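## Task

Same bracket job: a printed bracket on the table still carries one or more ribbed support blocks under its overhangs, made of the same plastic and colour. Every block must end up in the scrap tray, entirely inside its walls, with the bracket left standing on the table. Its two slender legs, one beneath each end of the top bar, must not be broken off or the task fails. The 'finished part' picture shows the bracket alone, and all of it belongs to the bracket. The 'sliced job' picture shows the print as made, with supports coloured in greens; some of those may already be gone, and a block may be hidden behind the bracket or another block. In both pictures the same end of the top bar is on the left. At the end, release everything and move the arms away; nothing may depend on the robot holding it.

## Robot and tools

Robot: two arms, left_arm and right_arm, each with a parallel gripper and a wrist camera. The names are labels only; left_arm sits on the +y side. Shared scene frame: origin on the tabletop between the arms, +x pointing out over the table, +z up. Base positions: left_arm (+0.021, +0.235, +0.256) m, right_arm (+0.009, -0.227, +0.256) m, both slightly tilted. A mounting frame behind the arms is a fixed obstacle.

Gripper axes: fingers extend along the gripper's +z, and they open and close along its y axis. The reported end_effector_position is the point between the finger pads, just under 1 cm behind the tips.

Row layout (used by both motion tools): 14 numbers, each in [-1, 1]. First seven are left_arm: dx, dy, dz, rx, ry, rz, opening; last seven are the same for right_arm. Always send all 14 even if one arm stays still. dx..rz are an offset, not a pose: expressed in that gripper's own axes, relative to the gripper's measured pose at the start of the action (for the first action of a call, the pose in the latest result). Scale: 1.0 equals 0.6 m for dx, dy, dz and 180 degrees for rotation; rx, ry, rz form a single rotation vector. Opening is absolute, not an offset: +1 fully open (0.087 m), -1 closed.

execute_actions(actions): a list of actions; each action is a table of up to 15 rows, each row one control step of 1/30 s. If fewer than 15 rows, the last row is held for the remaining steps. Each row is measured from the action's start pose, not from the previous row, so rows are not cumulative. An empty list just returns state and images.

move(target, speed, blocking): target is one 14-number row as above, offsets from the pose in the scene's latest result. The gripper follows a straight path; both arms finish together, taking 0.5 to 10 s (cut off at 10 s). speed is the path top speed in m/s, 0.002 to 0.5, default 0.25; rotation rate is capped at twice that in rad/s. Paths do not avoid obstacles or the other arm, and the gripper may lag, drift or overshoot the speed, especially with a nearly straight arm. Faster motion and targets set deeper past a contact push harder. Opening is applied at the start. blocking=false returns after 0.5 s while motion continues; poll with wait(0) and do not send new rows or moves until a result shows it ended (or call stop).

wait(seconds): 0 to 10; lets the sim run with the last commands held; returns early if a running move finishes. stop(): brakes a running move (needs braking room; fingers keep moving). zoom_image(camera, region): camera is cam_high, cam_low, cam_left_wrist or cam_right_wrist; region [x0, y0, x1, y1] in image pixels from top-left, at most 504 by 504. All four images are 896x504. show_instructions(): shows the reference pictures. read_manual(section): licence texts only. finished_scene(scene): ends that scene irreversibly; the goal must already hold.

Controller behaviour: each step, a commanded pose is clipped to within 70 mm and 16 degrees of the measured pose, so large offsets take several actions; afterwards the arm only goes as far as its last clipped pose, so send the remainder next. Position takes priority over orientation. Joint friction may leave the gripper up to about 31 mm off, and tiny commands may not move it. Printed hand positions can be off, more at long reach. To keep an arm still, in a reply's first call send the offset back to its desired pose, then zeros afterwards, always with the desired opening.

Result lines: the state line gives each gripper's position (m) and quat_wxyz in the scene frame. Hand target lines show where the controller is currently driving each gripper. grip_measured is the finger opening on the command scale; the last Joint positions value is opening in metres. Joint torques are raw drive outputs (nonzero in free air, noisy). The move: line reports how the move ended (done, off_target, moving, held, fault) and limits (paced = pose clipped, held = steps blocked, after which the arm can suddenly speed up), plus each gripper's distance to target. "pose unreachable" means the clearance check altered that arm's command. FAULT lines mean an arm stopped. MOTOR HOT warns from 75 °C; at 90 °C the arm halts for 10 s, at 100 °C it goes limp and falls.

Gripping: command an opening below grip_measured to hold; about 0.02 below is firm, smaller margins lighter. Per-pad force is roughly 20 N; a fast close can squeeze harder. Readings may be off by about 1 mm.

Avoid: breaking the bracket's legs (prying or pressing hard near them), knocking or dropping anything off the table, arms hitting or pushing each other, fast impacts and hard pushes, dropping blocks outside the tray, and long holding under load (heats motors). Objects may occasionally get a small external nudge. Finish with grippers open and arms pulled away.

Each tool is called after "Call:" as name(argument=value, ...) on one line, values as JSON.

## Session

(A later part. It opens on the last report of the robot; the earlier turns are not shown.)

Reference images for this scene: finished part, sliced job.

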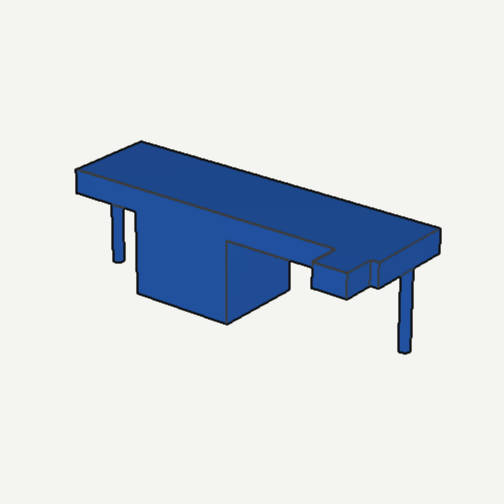

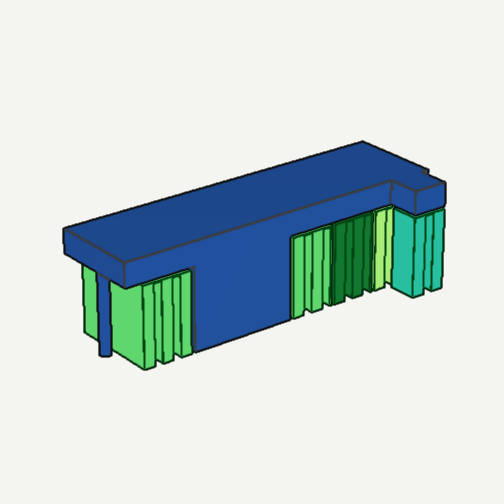

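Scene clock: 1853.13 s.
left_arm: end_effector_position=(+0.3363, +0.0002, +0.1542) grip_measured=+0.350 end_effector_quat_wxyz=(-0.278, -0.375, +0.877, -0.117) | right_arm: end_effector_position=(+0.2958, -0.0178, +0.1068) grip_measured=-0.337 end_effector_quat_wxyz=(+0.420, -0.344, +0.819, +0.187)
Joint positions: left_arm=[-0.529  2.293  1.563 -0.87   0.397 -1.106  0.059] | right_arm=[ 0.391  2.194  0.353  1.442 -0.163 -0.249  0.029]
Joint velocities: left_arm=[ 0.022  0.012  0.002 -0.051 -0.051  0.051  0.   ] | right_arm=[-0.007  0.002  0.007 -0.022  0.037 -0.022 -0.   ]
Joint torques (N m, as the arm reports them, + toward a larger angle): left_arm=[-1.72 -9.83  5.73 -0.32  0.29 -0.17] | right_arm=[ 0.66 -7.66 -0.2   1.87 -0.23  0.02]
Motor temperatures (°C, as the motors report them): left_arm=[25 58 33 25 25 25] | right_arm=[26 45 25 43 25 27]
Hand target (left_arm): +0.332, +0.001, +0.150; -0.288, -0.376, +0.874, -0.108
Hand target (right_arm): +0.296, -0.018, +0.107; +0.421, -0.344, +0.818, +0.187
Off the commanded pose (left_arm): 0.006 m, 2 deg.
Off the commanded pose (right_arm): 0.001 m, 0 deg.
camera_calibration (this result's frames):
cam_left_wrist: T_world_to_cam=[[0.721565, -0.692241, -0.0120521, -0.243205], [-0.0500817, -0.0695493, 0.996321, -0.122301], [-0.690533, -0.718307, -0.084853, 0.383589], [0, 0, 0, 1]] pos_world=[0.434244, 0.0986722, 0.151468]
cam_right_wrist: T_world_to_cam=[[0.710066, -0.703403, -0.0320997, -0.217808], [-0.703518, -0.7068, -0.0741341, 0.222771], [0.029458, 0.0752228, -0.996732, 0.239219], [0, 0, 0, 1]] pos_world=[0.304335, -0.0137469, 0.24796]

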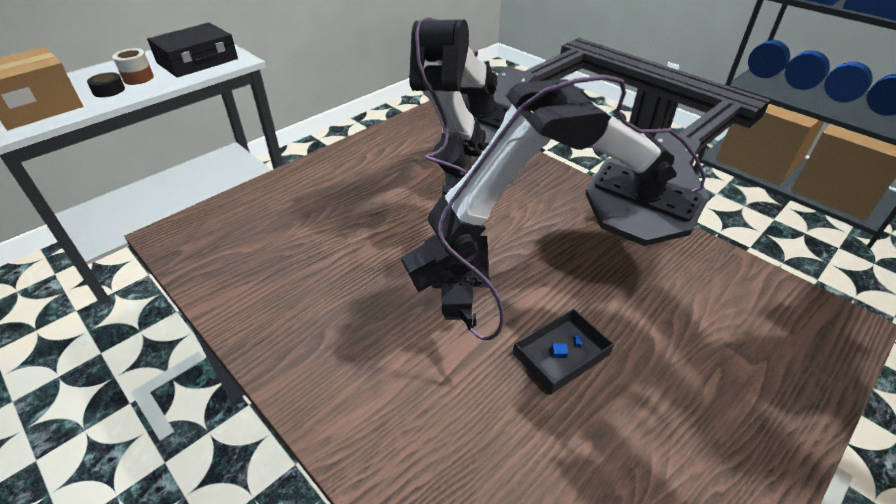

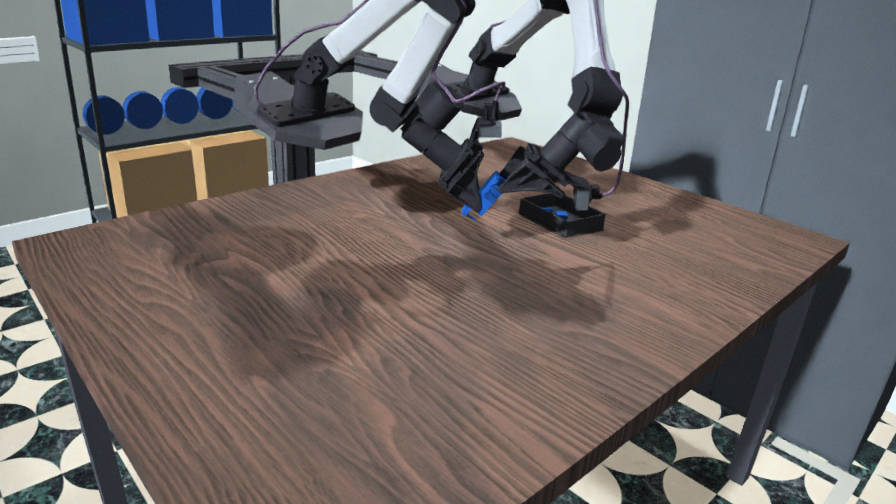

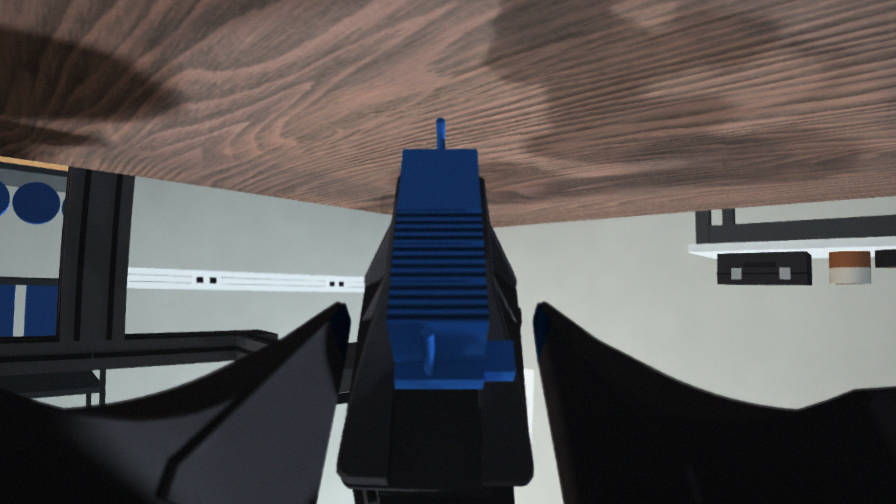

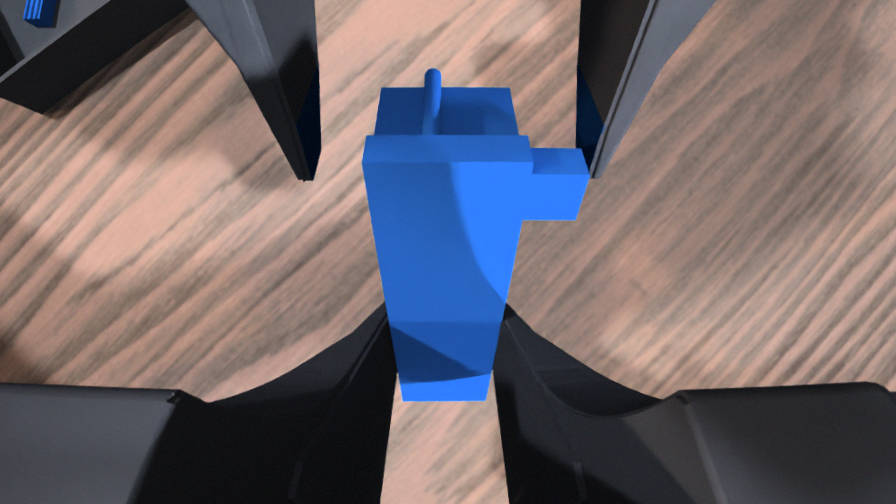

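Call:
execute_actions(actions=[[[-0.0015,0.0047,0.0087,-0.0041,0.0023,-0.002,0.31,0,0,0,0,0,0,-0.39],[-0.0015,0.0047,0.0087,-0.0041,0.0023,-0.002,0.27,0,0,0,0,0,0,-0.39],[-0.0015,0.0047,0.0087,-0.0041,0.0023,-0.002,0.23,0,0,0,0,0,0,-0.39],[-0.0015,0.0047,0.0087,-0.0041,0.0023,-0.002,0.19,0,0,0,0,0,0,-0.39],[-0.0015,0.0047,0.0087,-0.0041,0.0023,-0.002,0.15,0,0,0,0,0,0,-0.39],[-0.0015,0.0047,0.0087,-0.0041,0.0023,-0.002,0.11,0,0,0,0,0,0,-0.39],[-0.0015,0.0047,0.0087,-0.0041,0.0023,-0.002,0.07,0,0,0,0,0,0,-0.39],[-0.0015,0.0047,0.0087,-0.0041,0.0023,-0.002,0.03,0,0,0,0,0,0,-0.39],[-0.0015,0.0047,0.0087,-0.0041,0.0023,-0.002,-0.01,0,0,0,0,0,0,-0.39],[-0.0015,0.0047,0.0087,-0.0041,0.0023,-0.002,-0.05,0,0,0,0,0,0,-0.39],[-0.0015,0.0047,0.0087,-0.0041,0.0023,-0.002,-0.09,0,0,0,0,0,0,-0.39],[-0.0015,0.0047,0.0087,-0.0041,0.0023,-0.002,-0.13,0,0,0,0,0,0,-0.39],[-0.0015,0.0047,0.0087,-0.0041,0.0023,-0.002,-0.17,0,0,0,0,0,0,-0.39]]])

Scene clock: 1859.00 s.
left_arm: end_effector_position=(+0.3361, +0.0003, +0.1543) grip_measured=-0.169 end_effector_quat_wxyz=(-0.278, -0.375, +0.877, -0.117) | right_arm: end_effector_position=(+0.2958, -0.0178, +0.1068) grip_measured=-0.337 end_effector_quat_wxyz=(+0.420, -0.344, +0.819, +0.187)
Joint positions: left_arm=[-0.529  2.293  1.563 -0.871  0.397 -1.106  0.036] | right_arm=[ 0.391  2.194  0.353  1.442 -0.163 -0.249  0.029]
Joint velocities: left_arm=[-0.002 -0.007  0.007  0.037 -0.051 -0.095 -0.003] | right_arm=[-0.017 -0.012 -0.007 -0.022 -0.037 -0.066 -0.001]
Joint torques (N m, as the arm reports them, + toward a larger angle): left_arm=[ -1.71 -10.35   4.66  -0.17   0.3   -0.17] | right_arm=[ 0.5  -7.54 -0.3   1.86 -0.24  0.01]
Motor temperatures (°C, as the motors report them): left_arm=[25 58 33 25 25 25] | right_arm=[26 45 25 43 25 27]
Hand target (left_arm): +0.333, +0.001, +0.149; -0.284, -0.375, +0.875, -0.112
Hand target (right_arm): +0.296, -0.018, +0.107; +0.420, -0.344, +0.819, +0.187
Off the commanded pose (left_arm): 0.006 m, 1 deg.
Off the commanded pose (right_arm): 0.000 m, 0 deg.
camera_calibration (this result's frames):
cam_left_wrist: T_world_to_cam=[[0.721429, -0.692365, -0.0130781, -0.242777], [-0.0490292, -0.0699074, 0.996348, -0.122749], [-0.690751, -0.718153, -0.0843793, 0.383509], [0, 0, 0, 1]] pos_world=[0.434038, 0.0987464, 0.151486]
cam_right_wrist: T_world_to_cam=[[0.710066, -0.703403, -0.0320997, -0.217808], [-0.703518, -0.7068, -0.0741341, 0.222771], [0.029458, 0.0752228, -0.996732, 0.239219], [0, 0, 0, 1]] pos_world=[0.304335, -0.0137469, 0.24796]

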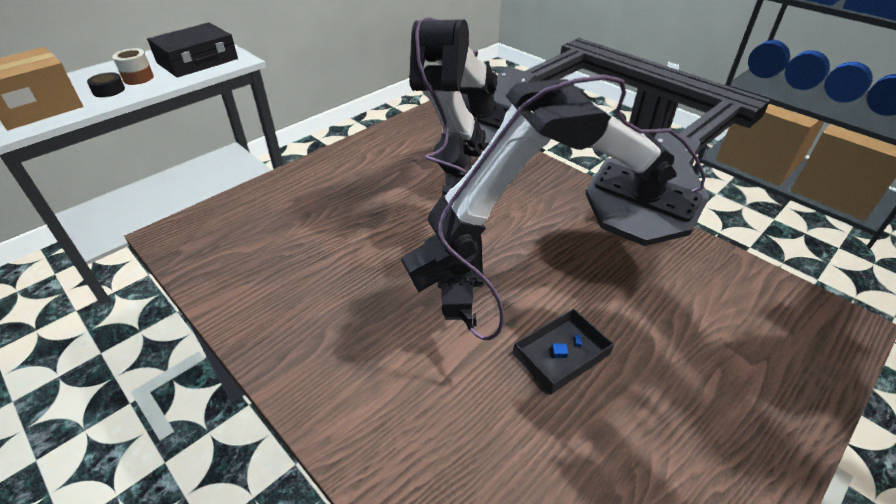

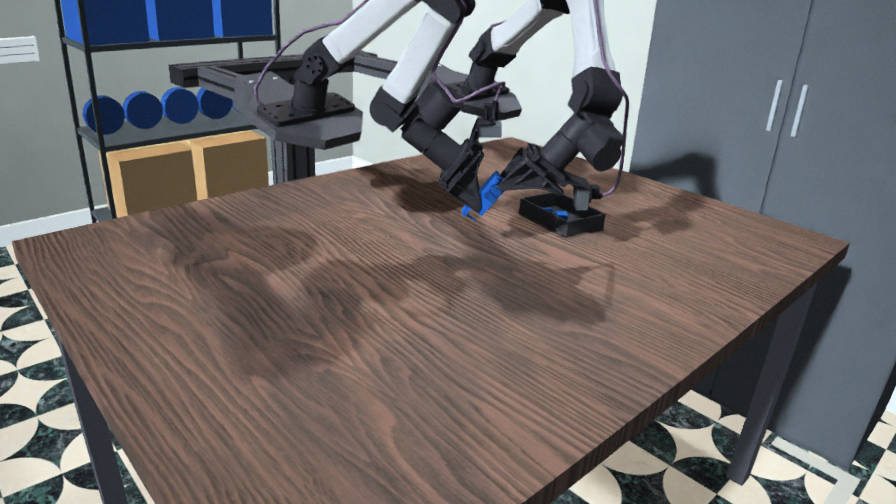

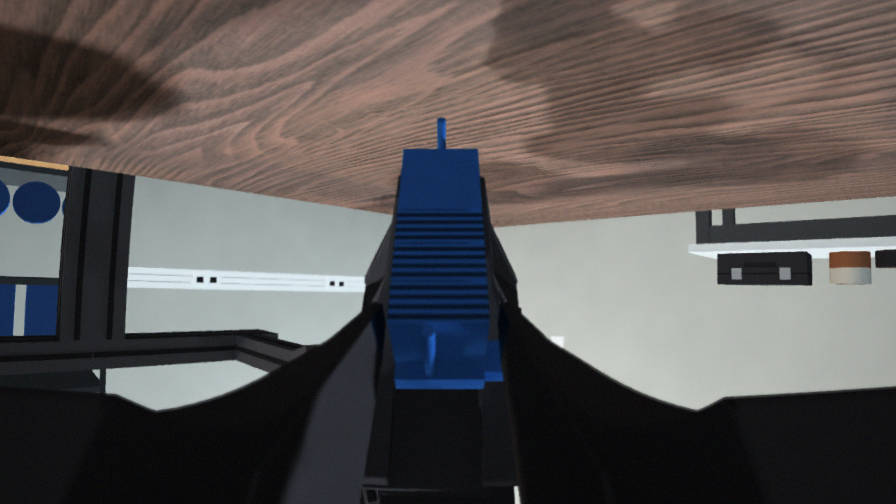

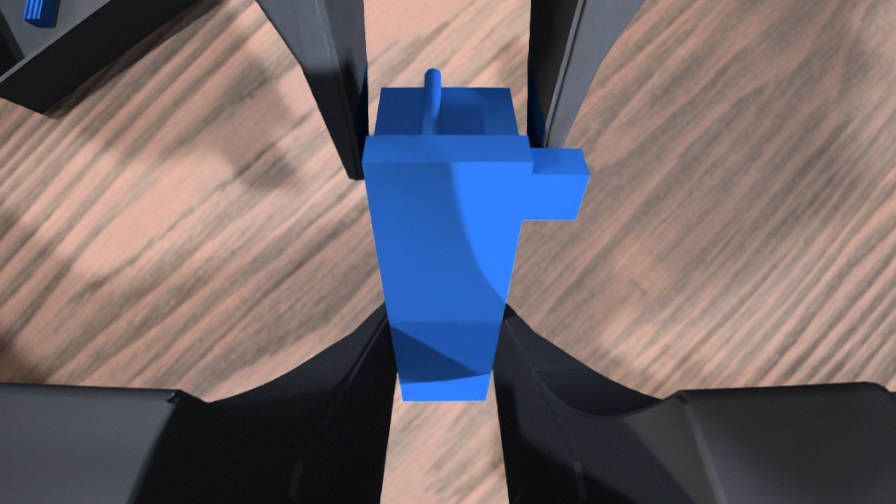

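Call:
zoom_image(camera="cam_low", region=[455, 155, 535, 225])

Call:
zoom_image(camera="cam_left_wrist", region=[350, 240, 530, 400])

Region (455, 155, 535, 225) of cam_low's 896x504 image, scaled by 6.300, with more detail than that image has; it fills the top 441 rows of this view, and the rest is white.

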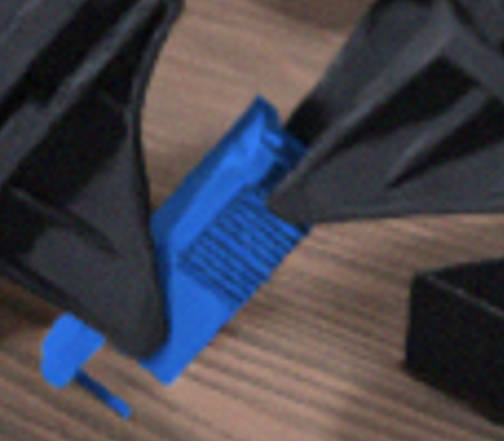

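Region (350, 240, 530, 400) of cam_left_wrist's 896x504 image, scaled by 2.800, with more detail than that image has.

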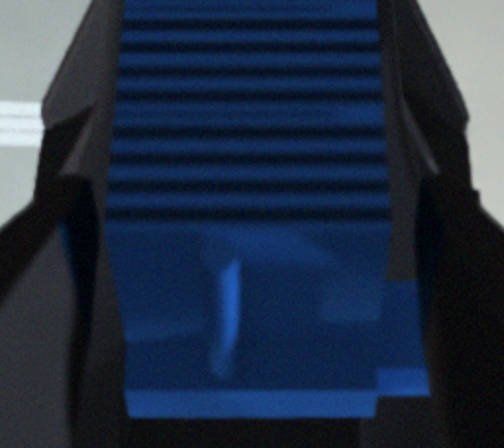

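Call:
execute_actions(actions=[[[-0.0015,0.0047,0.0087,-0.0041,0.0023,-0.002,-0.17,-0.0019,-0.0005,0.0003,0.0005,-0.0018,-0.0003,-0.39],[-0.0015,0.0047,0.0087,-0.0041,0.0023,-0.002,-0.17,-0.0019,-0.0005,0.0003,0.0005,-0.0018,-0.0003,-0.39],[-0.0015,0.0047,0.0087,-0.0041,0.0023,-0.002,-0.17,-0.0037,-0.0011,0.0006,0.0009,-0.0037,-0.0006,-0.39],[-0.0015,0.0047,0.0087,-0.0041,0.0023,-0.002,-0.17,-0.0037,-0.0011,0.0006,0.0009,-0.0037,-0.0006,-0.39],[-0.0015,0.0047,0.0087,-0.0041,0.0023,-0.002,-0.17,-0.0056,-0.0016,0.0009,0.0014,-0.0055,-0.0009,-0.39]]])

Scene clock: 1868.03 s.
left_arm: end_effector_position=(+0.3361, +0.0003, +0.1543) grip_measured=-0.170 end_effector_quat_wxyz=(-0.278, -0.375, +0.877, -0.117) | right_arm: end_effector_position=(+0.2988, -0.0165, +0.1099) grip_measured=-0.337 end_effector_quat_wxyz=(+0.428, -0.342, +0.815, +0.188)
Joint positions: left_arm=[-0.529  2.293  1.563 -0.871  0.397 -1.106  0.036] | right_arm=[ 0.391  2.194  0.353  1.46  -0.163 -0.249  0.029]
Joint velocities: left_arm=[-0.012 -0.007  0.002  0.007 -0.037 -0.022  0.   ] | right_arm=[-0.002  0.002 -0.007  0.007 -0.007 -0.095  0.   ]
Joint torques (N m, as the arm reports them, + toward a larger angle): left_arm=[ -1.73 -10.38   4.68  -0.17   0.3   -0.17] | right_arm=[ 0.69 -7.2  -0.28  1.94 -0.24  0.02]
Motor temperatures (°C, as the motors report them): left_arm=[25 59 33 25 25 25] | right_arm=[26 45 25 43 25 27]
Hand target (left_arm): +0.332, +0.001, +0.150; -0.284, -0.375, +0.875, -0.111
Hand target (right_arm): +0.298, -0.017, +0.109; +0.428, -0.342, +0.815, +0.188
Off the commanded pose (left_arm): 0.006 m, 1 deg.
Off the commanded pose (right_arm): 0.001 m, 0 deg.
camera_calibration (this result's frames):
cam_left_wrist: T_world_to_cam=[[0.721429, -0.692365, -0.0130781, -0.242777], [-0.0490292, -0.0699074, 0.996348, -0.122749], [-0.690751, -0.718153, -0.0843793, 0.383509], [0, 0, 0, 1]] pos_world=[0.434038, 0.0987464, 0.151486]
cam_right_wrist: T_world_to_cam=[[0.708983, -0.704691, -0.0274679, -0.219136], [-0.703791, -0.70452, -0.0912675, 0.228051], [0.0449636, 0.0840387, -0.995448, 0.237492], [0, 0, 0, 1]] pos_world=[0.305186, -0.0137147, 0.251205]

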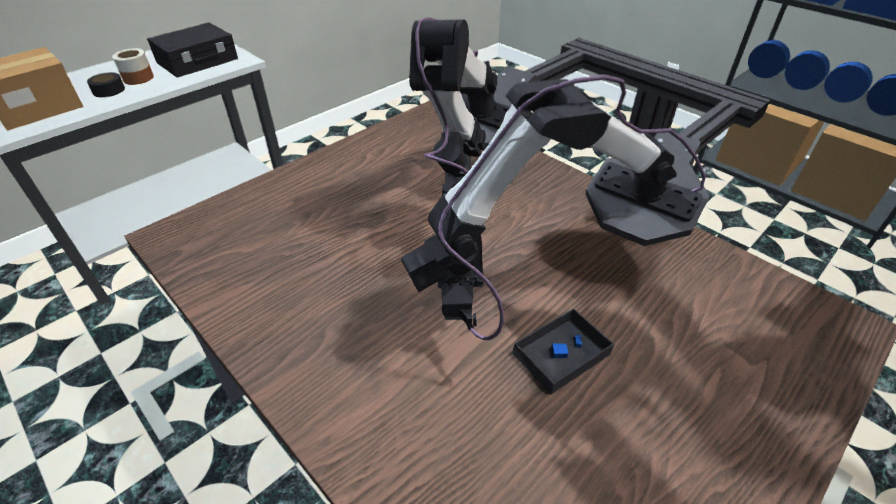

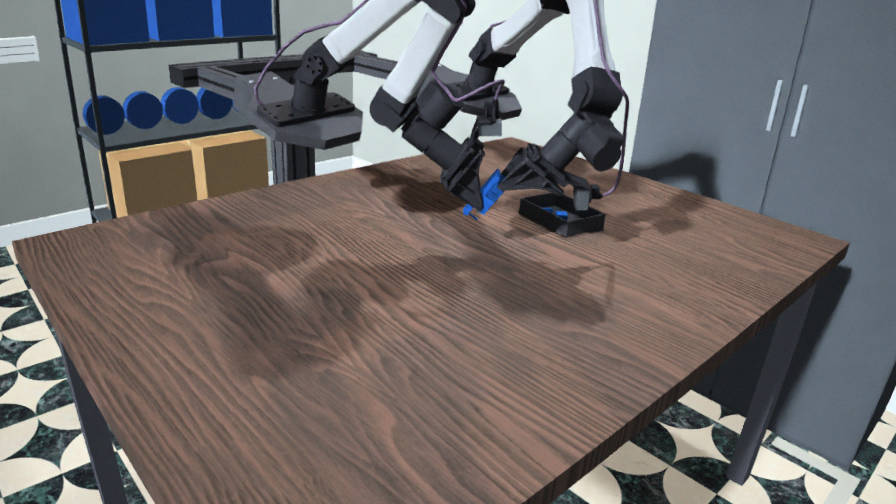

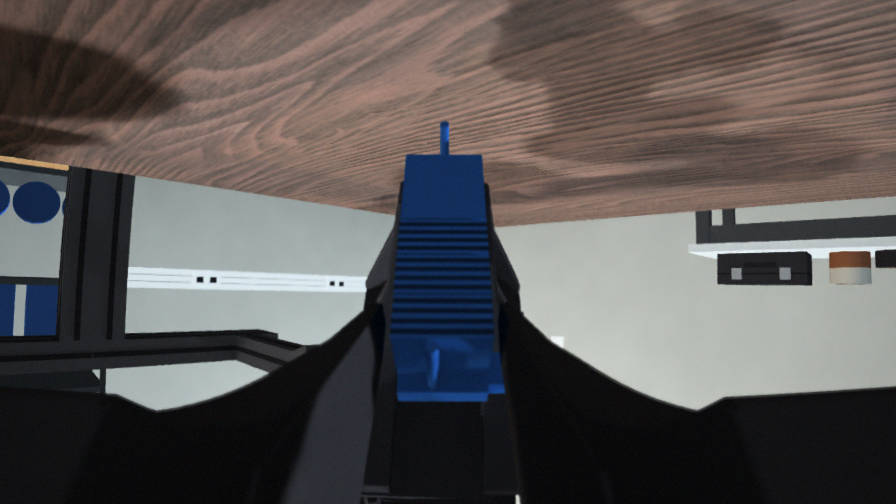

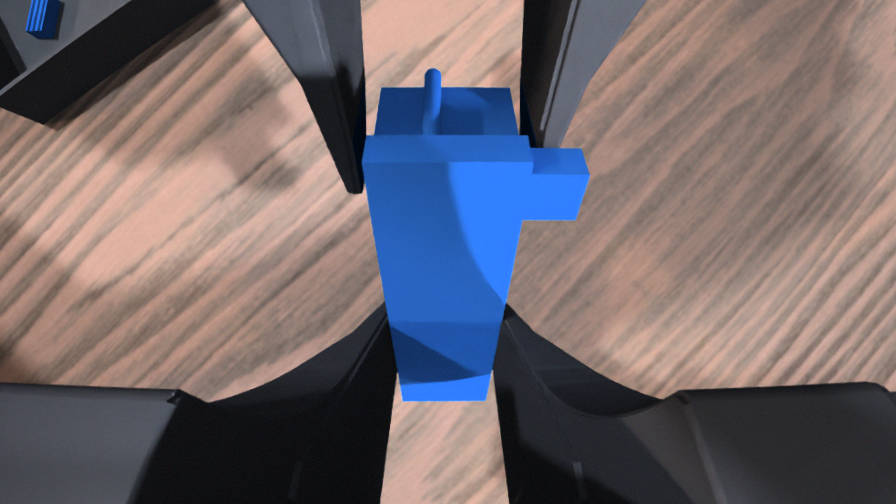

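Call:
zoom_image(camera="cam_low", region=[465, 160, 525, 220])

Call:
zoom_image(camera="cam_left_wrist", region=[350, 240, 530, 400])

Region (465, 160, 525, 220) of cam_low's 896x504 image, scaled by 8.400, with more detail than that image has.

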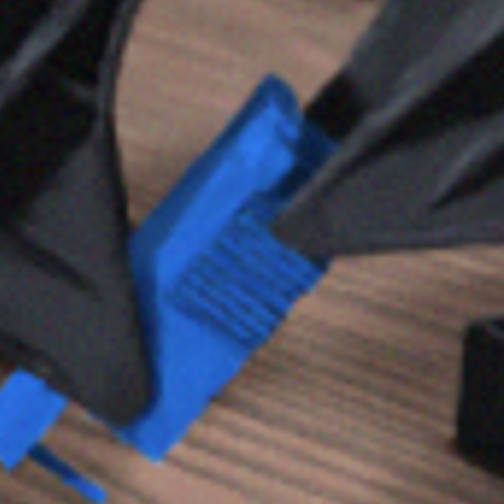

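Region (350, 240, 530, 400) of cam_left_wrist's 896x504 image, scaled by 2.800, with more detail than that image has.

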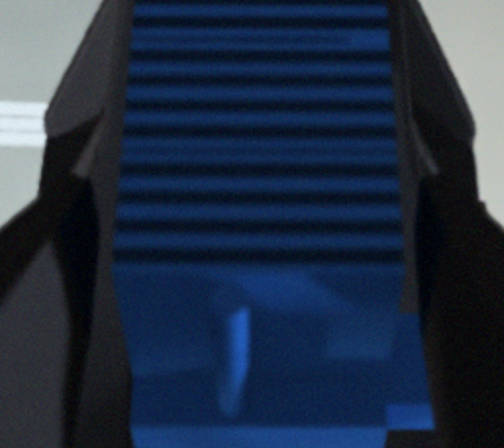

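Call:
execute_actions(actions=[[[-0.0015,0.0047,0.0087,-0.0041,0.0023,-0.002,-0.19,0,0,0,0,0,0,-0.39],[-0.0015,0.0047,0.0087,-0.0041,0.0023,-0.002,-0.21,0,0,0,0,0,0,-0.39],[-0.0015,0.0047,0.0087,-0.0041,0.0023,-0.002,-0.23,0,0,0,0,0,0,-0.39],[-0.0015,0.0047,0.0087,-0.0041,0.0023,-0.002,-0.25,0,0,0,0,0,0,-0.39],[-0.0015,0.0047,0.0087,-0.0041,0.0023,-0.002,-0.27,0,0,0,0,0,0,-0.39],[-0.0015,0.0047,0.0087,-0.0041,0.0023,-0.002,-0.285,0,0,0,0,0,0,-0.39],[-0.0015,0.0047,0.0087,-0.0041,0.0023,-0.002,-0.30,0,0,0,0,0,0,-0.39],[-0.0015,0.0047,0.0087,-0.0041,0.0023,-0.002,-0.31,0,0,0,0,0,0,-0.39],[-0.0015,0.0047,0.0087,-0.0041,0.0023,-0.002,-0.32,0,0,0,0,0,0,-0.39],[-0.0015,0.0047,0.0087,-0.0041,0.0023,-0.002,-0.33,0,0,0,0,0,0,-0.39],[-0.0015,0.0047,0.0087,-0.0041,0.0023,-0.002,-0.34,0,0,0,0,0,0,-0.39],[-0.0015,0.0047,0.0087,-0.0041,0.0023,-0.002,-0.35,0,0,0,0,0,0,-0.39],[-0.0015,0.0047,0.0087,-0.0041,0.0023,-0.002,-0.36,0,0,0,0,0,0,-0.39],[-0.0015,0.0047,0.0087,-0.0041,0.0023,-0.002,-0.37,0,0,0,0,0,0,-0.39],[-0.0015,0.0047,0.0087,-0.0041,0.0023,-0.002,-0.38,0,0,0,0,0,0,-0.39]]])

Scene clock: 1882.50 s.
left_arm: end_effector_position=(+0.3361, +0.0003, +0.1543) grip_measured=-0.363 end_effector_quat_wxyz=(-0.278, -0.375, +0.877, -0.117) | right_arm: end_effector_position=(+0.2988, -0.0162, +0.1101) grip_measured=-0.337 end_effector_quat_wxyz=(+0.428, -0.343, +0.815, +0.189)
Joint positions: left_arm=[-0.529  2.293  1.563 -0.871  0.397 -1.106  0.028] | right_arm=[ 0.391  2.194  0.353  1.461 -0.165 -0.249  0.029]
Joint velocities: left_arm=[-0.002  0.017 -0.012 -0.007 -0.022  0.007 -0.   ] | right_arm=[-0.007 -0.007 -0.012 -0.022  0.022  0.007 -0.   ]
Joint torques (N m, as the arm reports them, + toward a larger angle): left_arm=[ -1.68 -10.35   4.59  -0.16   0.31  -0.15] | right_arm=[ 0.51 -7.63 -0.35  1.85 -0.21  0.04]
Motor temperatures (°C, as the motors report them): left_arm=[25 59 33 25 25 25] | right_arm=[26 44 25 44 25 27]
Hand target (left_arm): +0.332, +0.001, +0.150; -0.284, -0.375, +0.875, -0.111
Hand target (right_arm): +0.299, -0.016, +0.110; +0.428, -0.343, +0.815, +0.188
Off the commanded pose (left_arm): 0.006 m, 1 deg.
Off the commanded pose (right_arm): 0.000 m, 0 deg.
camera_calibration (this result's frames):
cam_left_wrist: T_world_to_cam=[[0.721429, -0.692365, -0.0130781, -0.242777], [-0.0490292, -0.0699074, 0.996348, -0.122749], [-0.690751, -0.718153, -0.0843793, 0.383509], [0, 0, 0, 1]] pos_world=[0.434038, 0.0987464, 0.151486]
cam_right_wrist: T_world_to_cam=[[0.70976, -0.703887, -0.0280104, -0.219106], [-0.702971, -0.705146, -0.0927375, 0.228219], [0.0455253, 0.0855118, -0.995297, 0.237552], [0, 0, 0, 1]] pos_world=[0.30513, -0.0136118, 0.251462]

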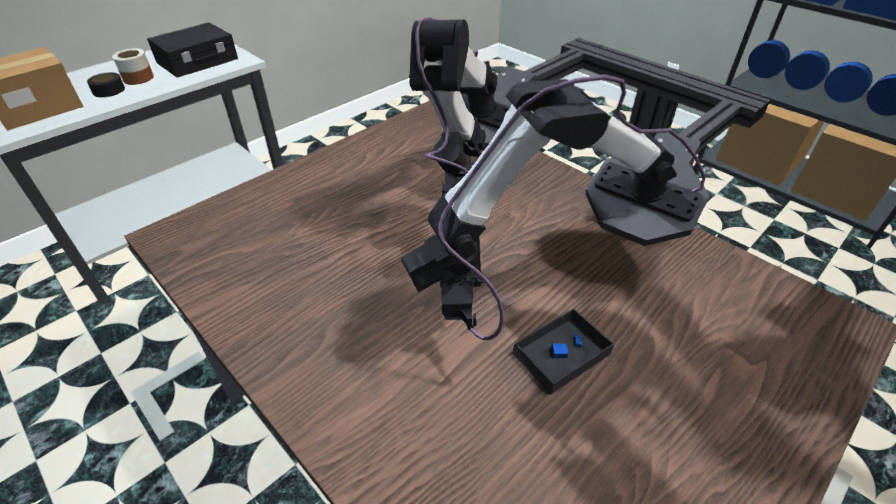

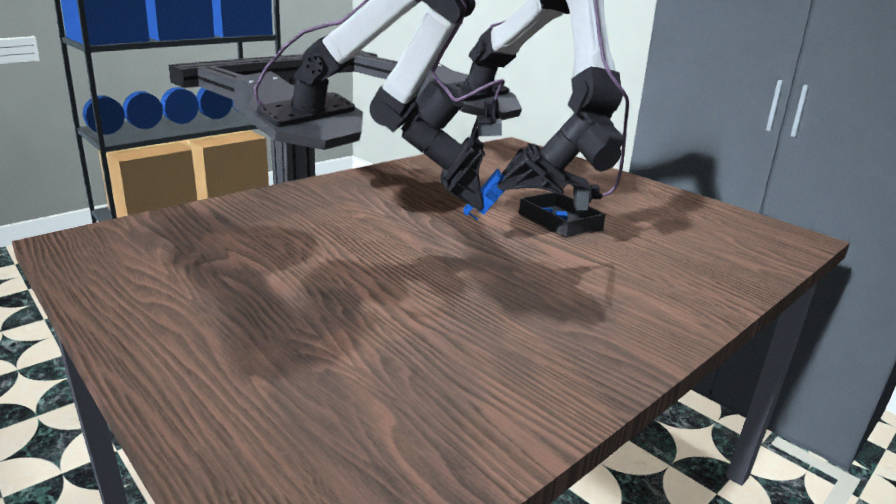

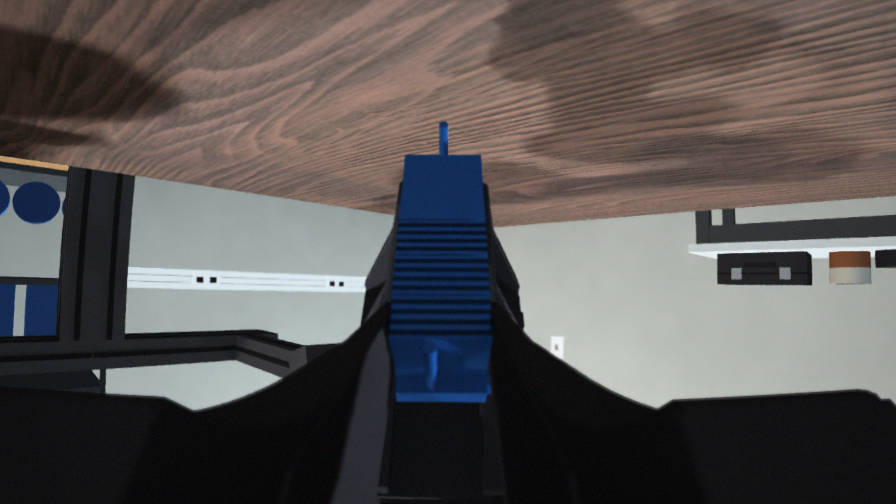

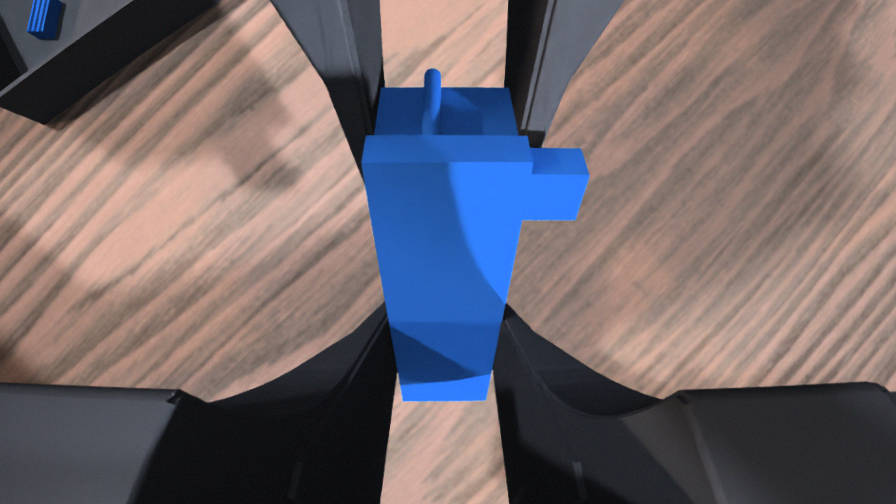

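Call:
move(target=[-0.003,0.0075,0.003,0,0,0.03,-0.40,0,0,0,0,0,0,-0.39], speed=0.025)

Scene clock: 1890.90 s.
left_arm: end_effector_position=(+0.3358, +0.0005, +0.1545) grip_measured=-0.363 end_effector_quat_wxyz=(-0.275, -0.356, +0.884, -0.126) | right_arm: end_effector_position=(+0.2988, -0.0161, +0.1102) grip_measured=-0.337 end_effector_quat_wxyz=(+0.428, -0.343, +0.814, +0.189)
Joint positions: left_arm=[-0.529  2.293  1.563 -0.866  0.402 -1.064  0.028] | right_arm=[ 0.391  2.194  0.353  1.461 -0.165 -0.25   0.029]
Joint velocities: left_arm=[-0.002 -0.007  0.002 -0.081 -0.037  0.095 -0.   ] | right_arm=[-0.012 -0.007 -0.007  0.007  0.051  0.022  0.   ]
Joint torques (N m, as the arm reports them, + toward a larger angle): left_arm=[ -1.56 -11.05   4.5   -0.15   0.25   0.37] | right_arm=[ 0.59 -7.55 -0.19  1.89 -0.24  0.04]
Motor temperatures (°C, as the motors report them): left_arm=[25 60 33 25 25 25] | right_arm=[26 44 25 44 25 27]
Hand target (left_arm): +0.333, +0.004, +0.152; -0.272, -0.334, +0.893, -0.129
Hand target (right_arm): +0.299, -0.016, +0.110; +0.428, -0.343, +0.815, +0.189
Off the commanded pose (left_arm): 0.005 m, 3 deg.
Off the commanded pose (right_arm): 0.000 m, 0 deg.
move: off_target (left_arm)
camera_calibration (this result's frames):
cam_left_wrist: T_world_to_cam=[[0.698719, -0.715176, 0.0177242, -0.239579], [-0.0714892, -0.0451499, 0.996419, -0.115406], [-0.711815, -0.697484, -0.0826745, 0.39023], [0, 0, 0, 1]] pos_world=[0.43692, 0.0956272, 0.151501]
cam_right_wrist: T_world_to_cam=[[0.710655, -0.703004, -0.027483, -0.219335], [-0.702039, -0.706046, -0.0929509, 0.227975], [0.0459406, 0.0853501, -0.995291, 0.237444], [0, 0, 0, 1]] pos_world=[0.305011, -0.0134981, 0.251489]

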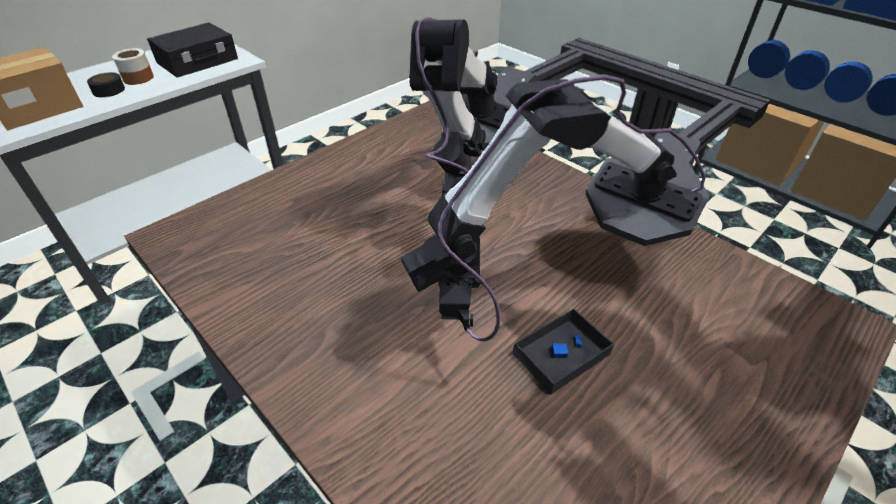

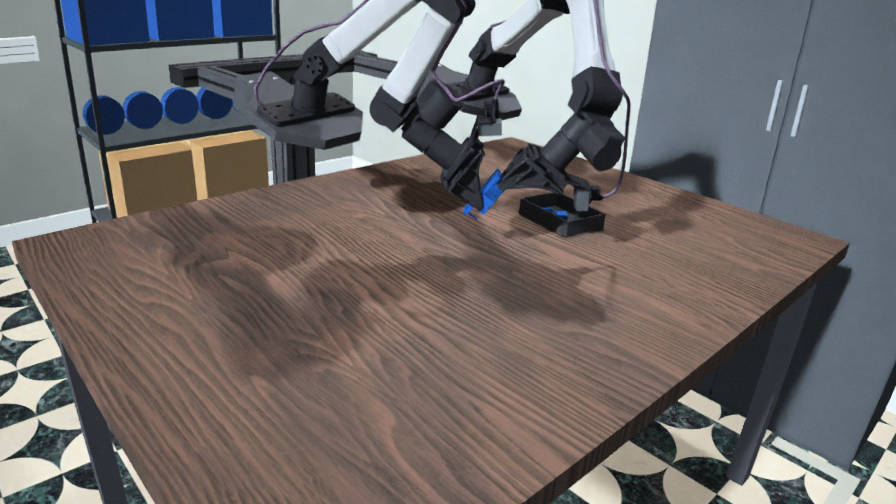

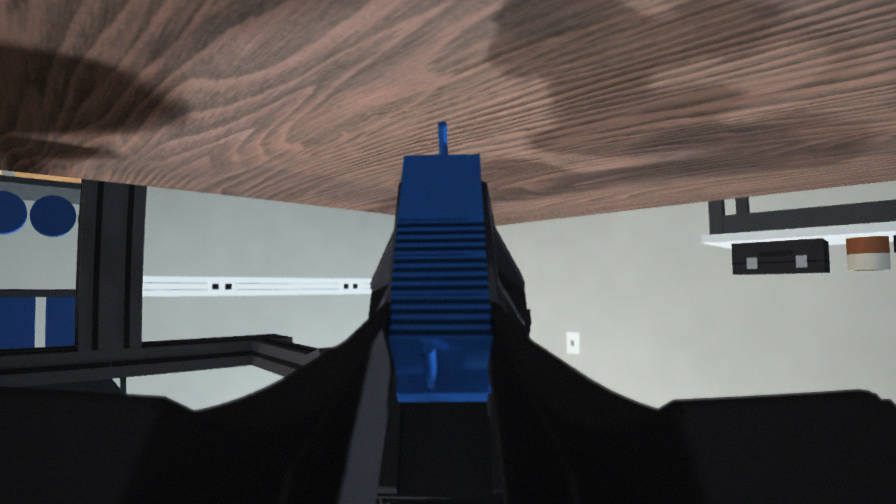

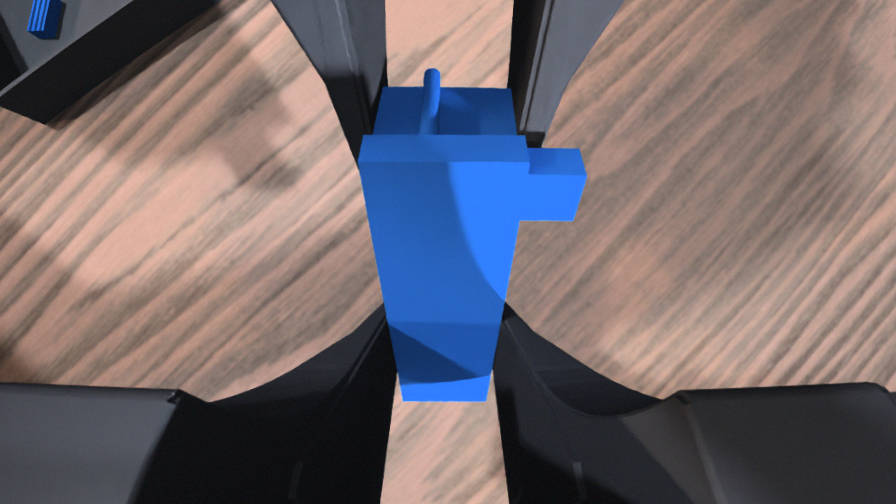

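Call:
move(target=[-0.002,0.009,0.004,0,0,0.034,-0.40,0,0,0,0,0,0,-0.40], speed=0.025)

Scene clock: 1911.23 s.
left_arm: end_effector_position=(+0.3357, +0.0014, +0.1540) grip_measured=-0.363 end_effector_quat_wxyz=(-0.267, -0.320, +0.898, -0.142) | right_arm: end_effector_position=(+0.2985, -0.0158, +0.1102) grip_measured=-0.337 end_effector_quat_wxyz=(+0.428, -0.345, +0.814, +0.189)
Joint positions: left_arm=[-0.529  2.293  1.563 -0.854  0.407 -0.984  0.028] | right_arm=[ 0.391  2.194  0.353  1.461 -0.168 -0.253  0.029]
Joint velocities: left_arm=[ 0.002  0.007  0.002 -0.066 -0.022 -0.022 -0.   ] | right_arm=[ 0.017 -0.007 -0.002  0.022  0.11  -0.051  0.   ]
Joint torques (N m, as the arm reports them, + toward a larger angle): left_arm=[ -1.72 -11.04   4.14  -0.12   0.25   0.11] | right_arm=[ 0.58 -7.6  -0.33  1.89 -0.2   0.06]
Motor temperatures (°C, as the motors report them): left_arm=[25 62 32 25 25 25] | right_arm=[26 44 25 44 25 27]
Hand target (left_arm): +0.332, +0.004, +0.152; -0.268, -0.308, +0.902, -0.140
Hand target (right_arm): +0.299, -0.016, +0.110; +0.428, -0.343, +0.814, +0.189
Off the commanded pose (left_arm): 0.005 m, 1 deg.
Off the commanded pose (right_arm): 0.000 m, 0 deg.
move: done
camera_calibration (this result's frames):
cam_left_wrist: T_world_to_cam=[[0.650951, -0.755371, 0.0753455, -0.231608], [-0.115459, -0.000419384, 0.993312, -0.0996916], [-0.750288, -0.655297, -0.0874876, 0.404353], [0, 0, 0, 1]] pos_world=[0.442636, 0.0899802, 0.151851]
cam_right_wrist: T_world_to_cam=[[0.713466, -0.700168, -0.0270474, -0.219743], [-0.699163, -0.708834, -0.0934036, 0.227155], [0.0462261, 0.0855508, -0.995261, 0.237375], [0, 0, 0, 1]] pos_world=[0.304624, -0.0131494, 0.251524]

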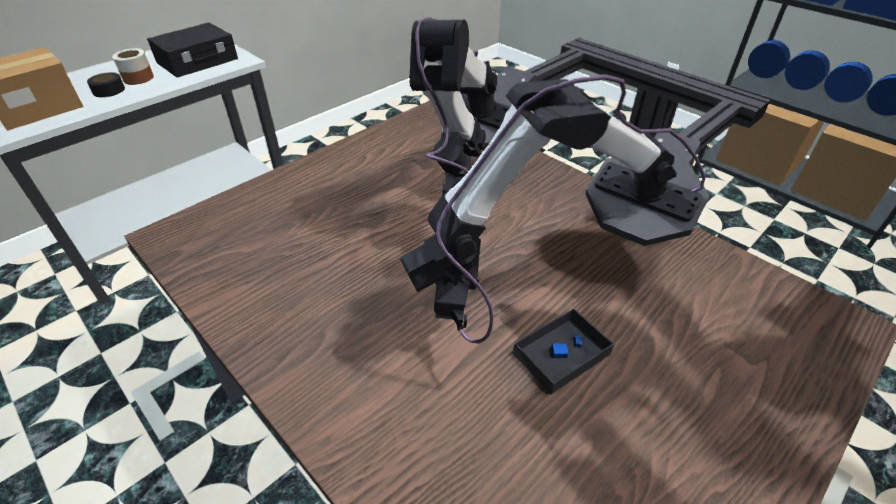

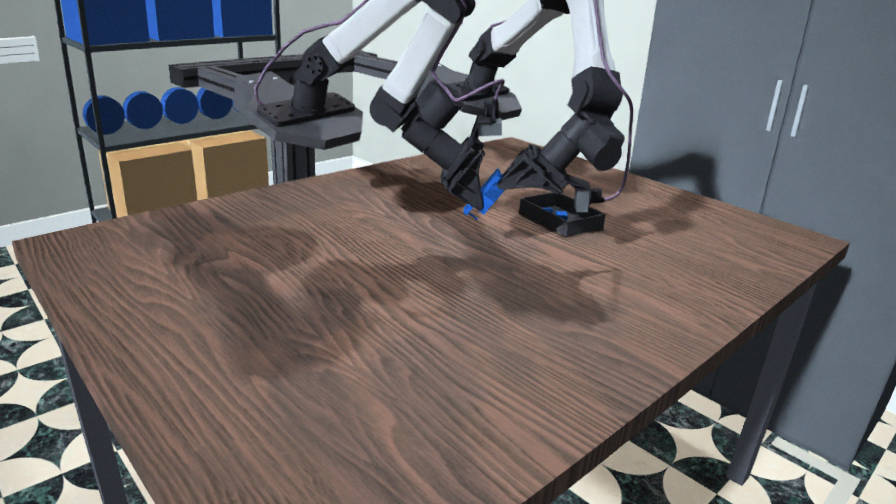

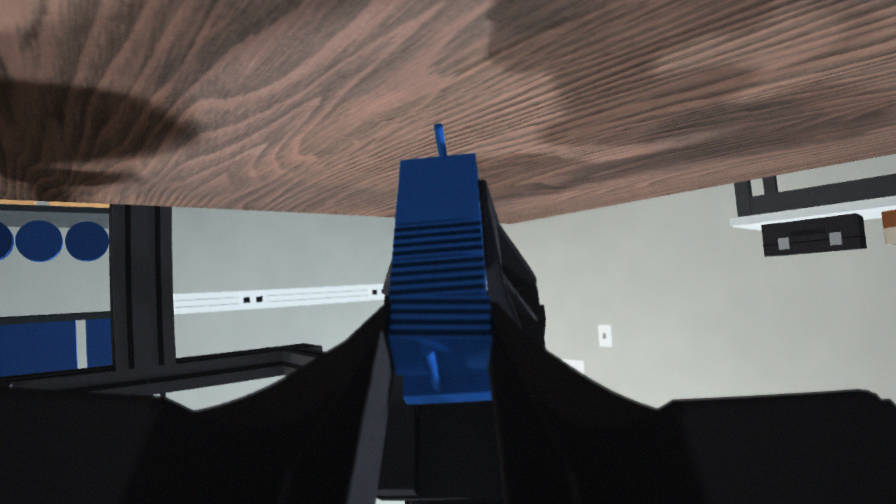

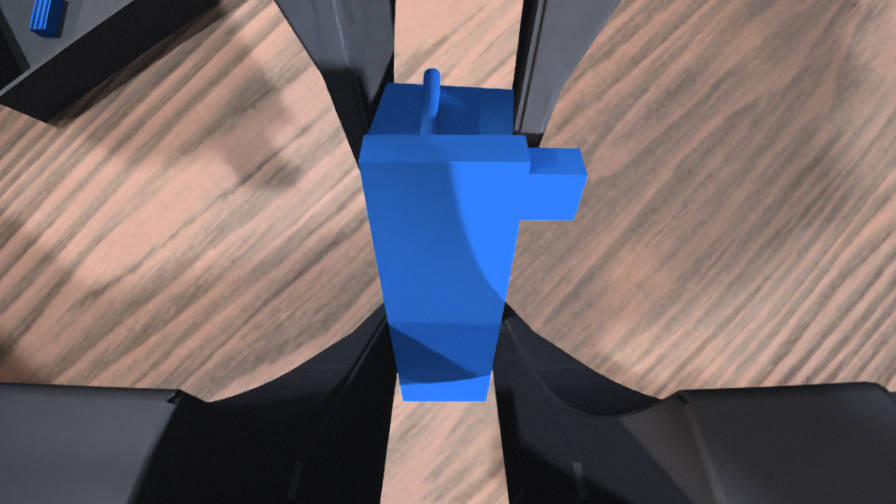

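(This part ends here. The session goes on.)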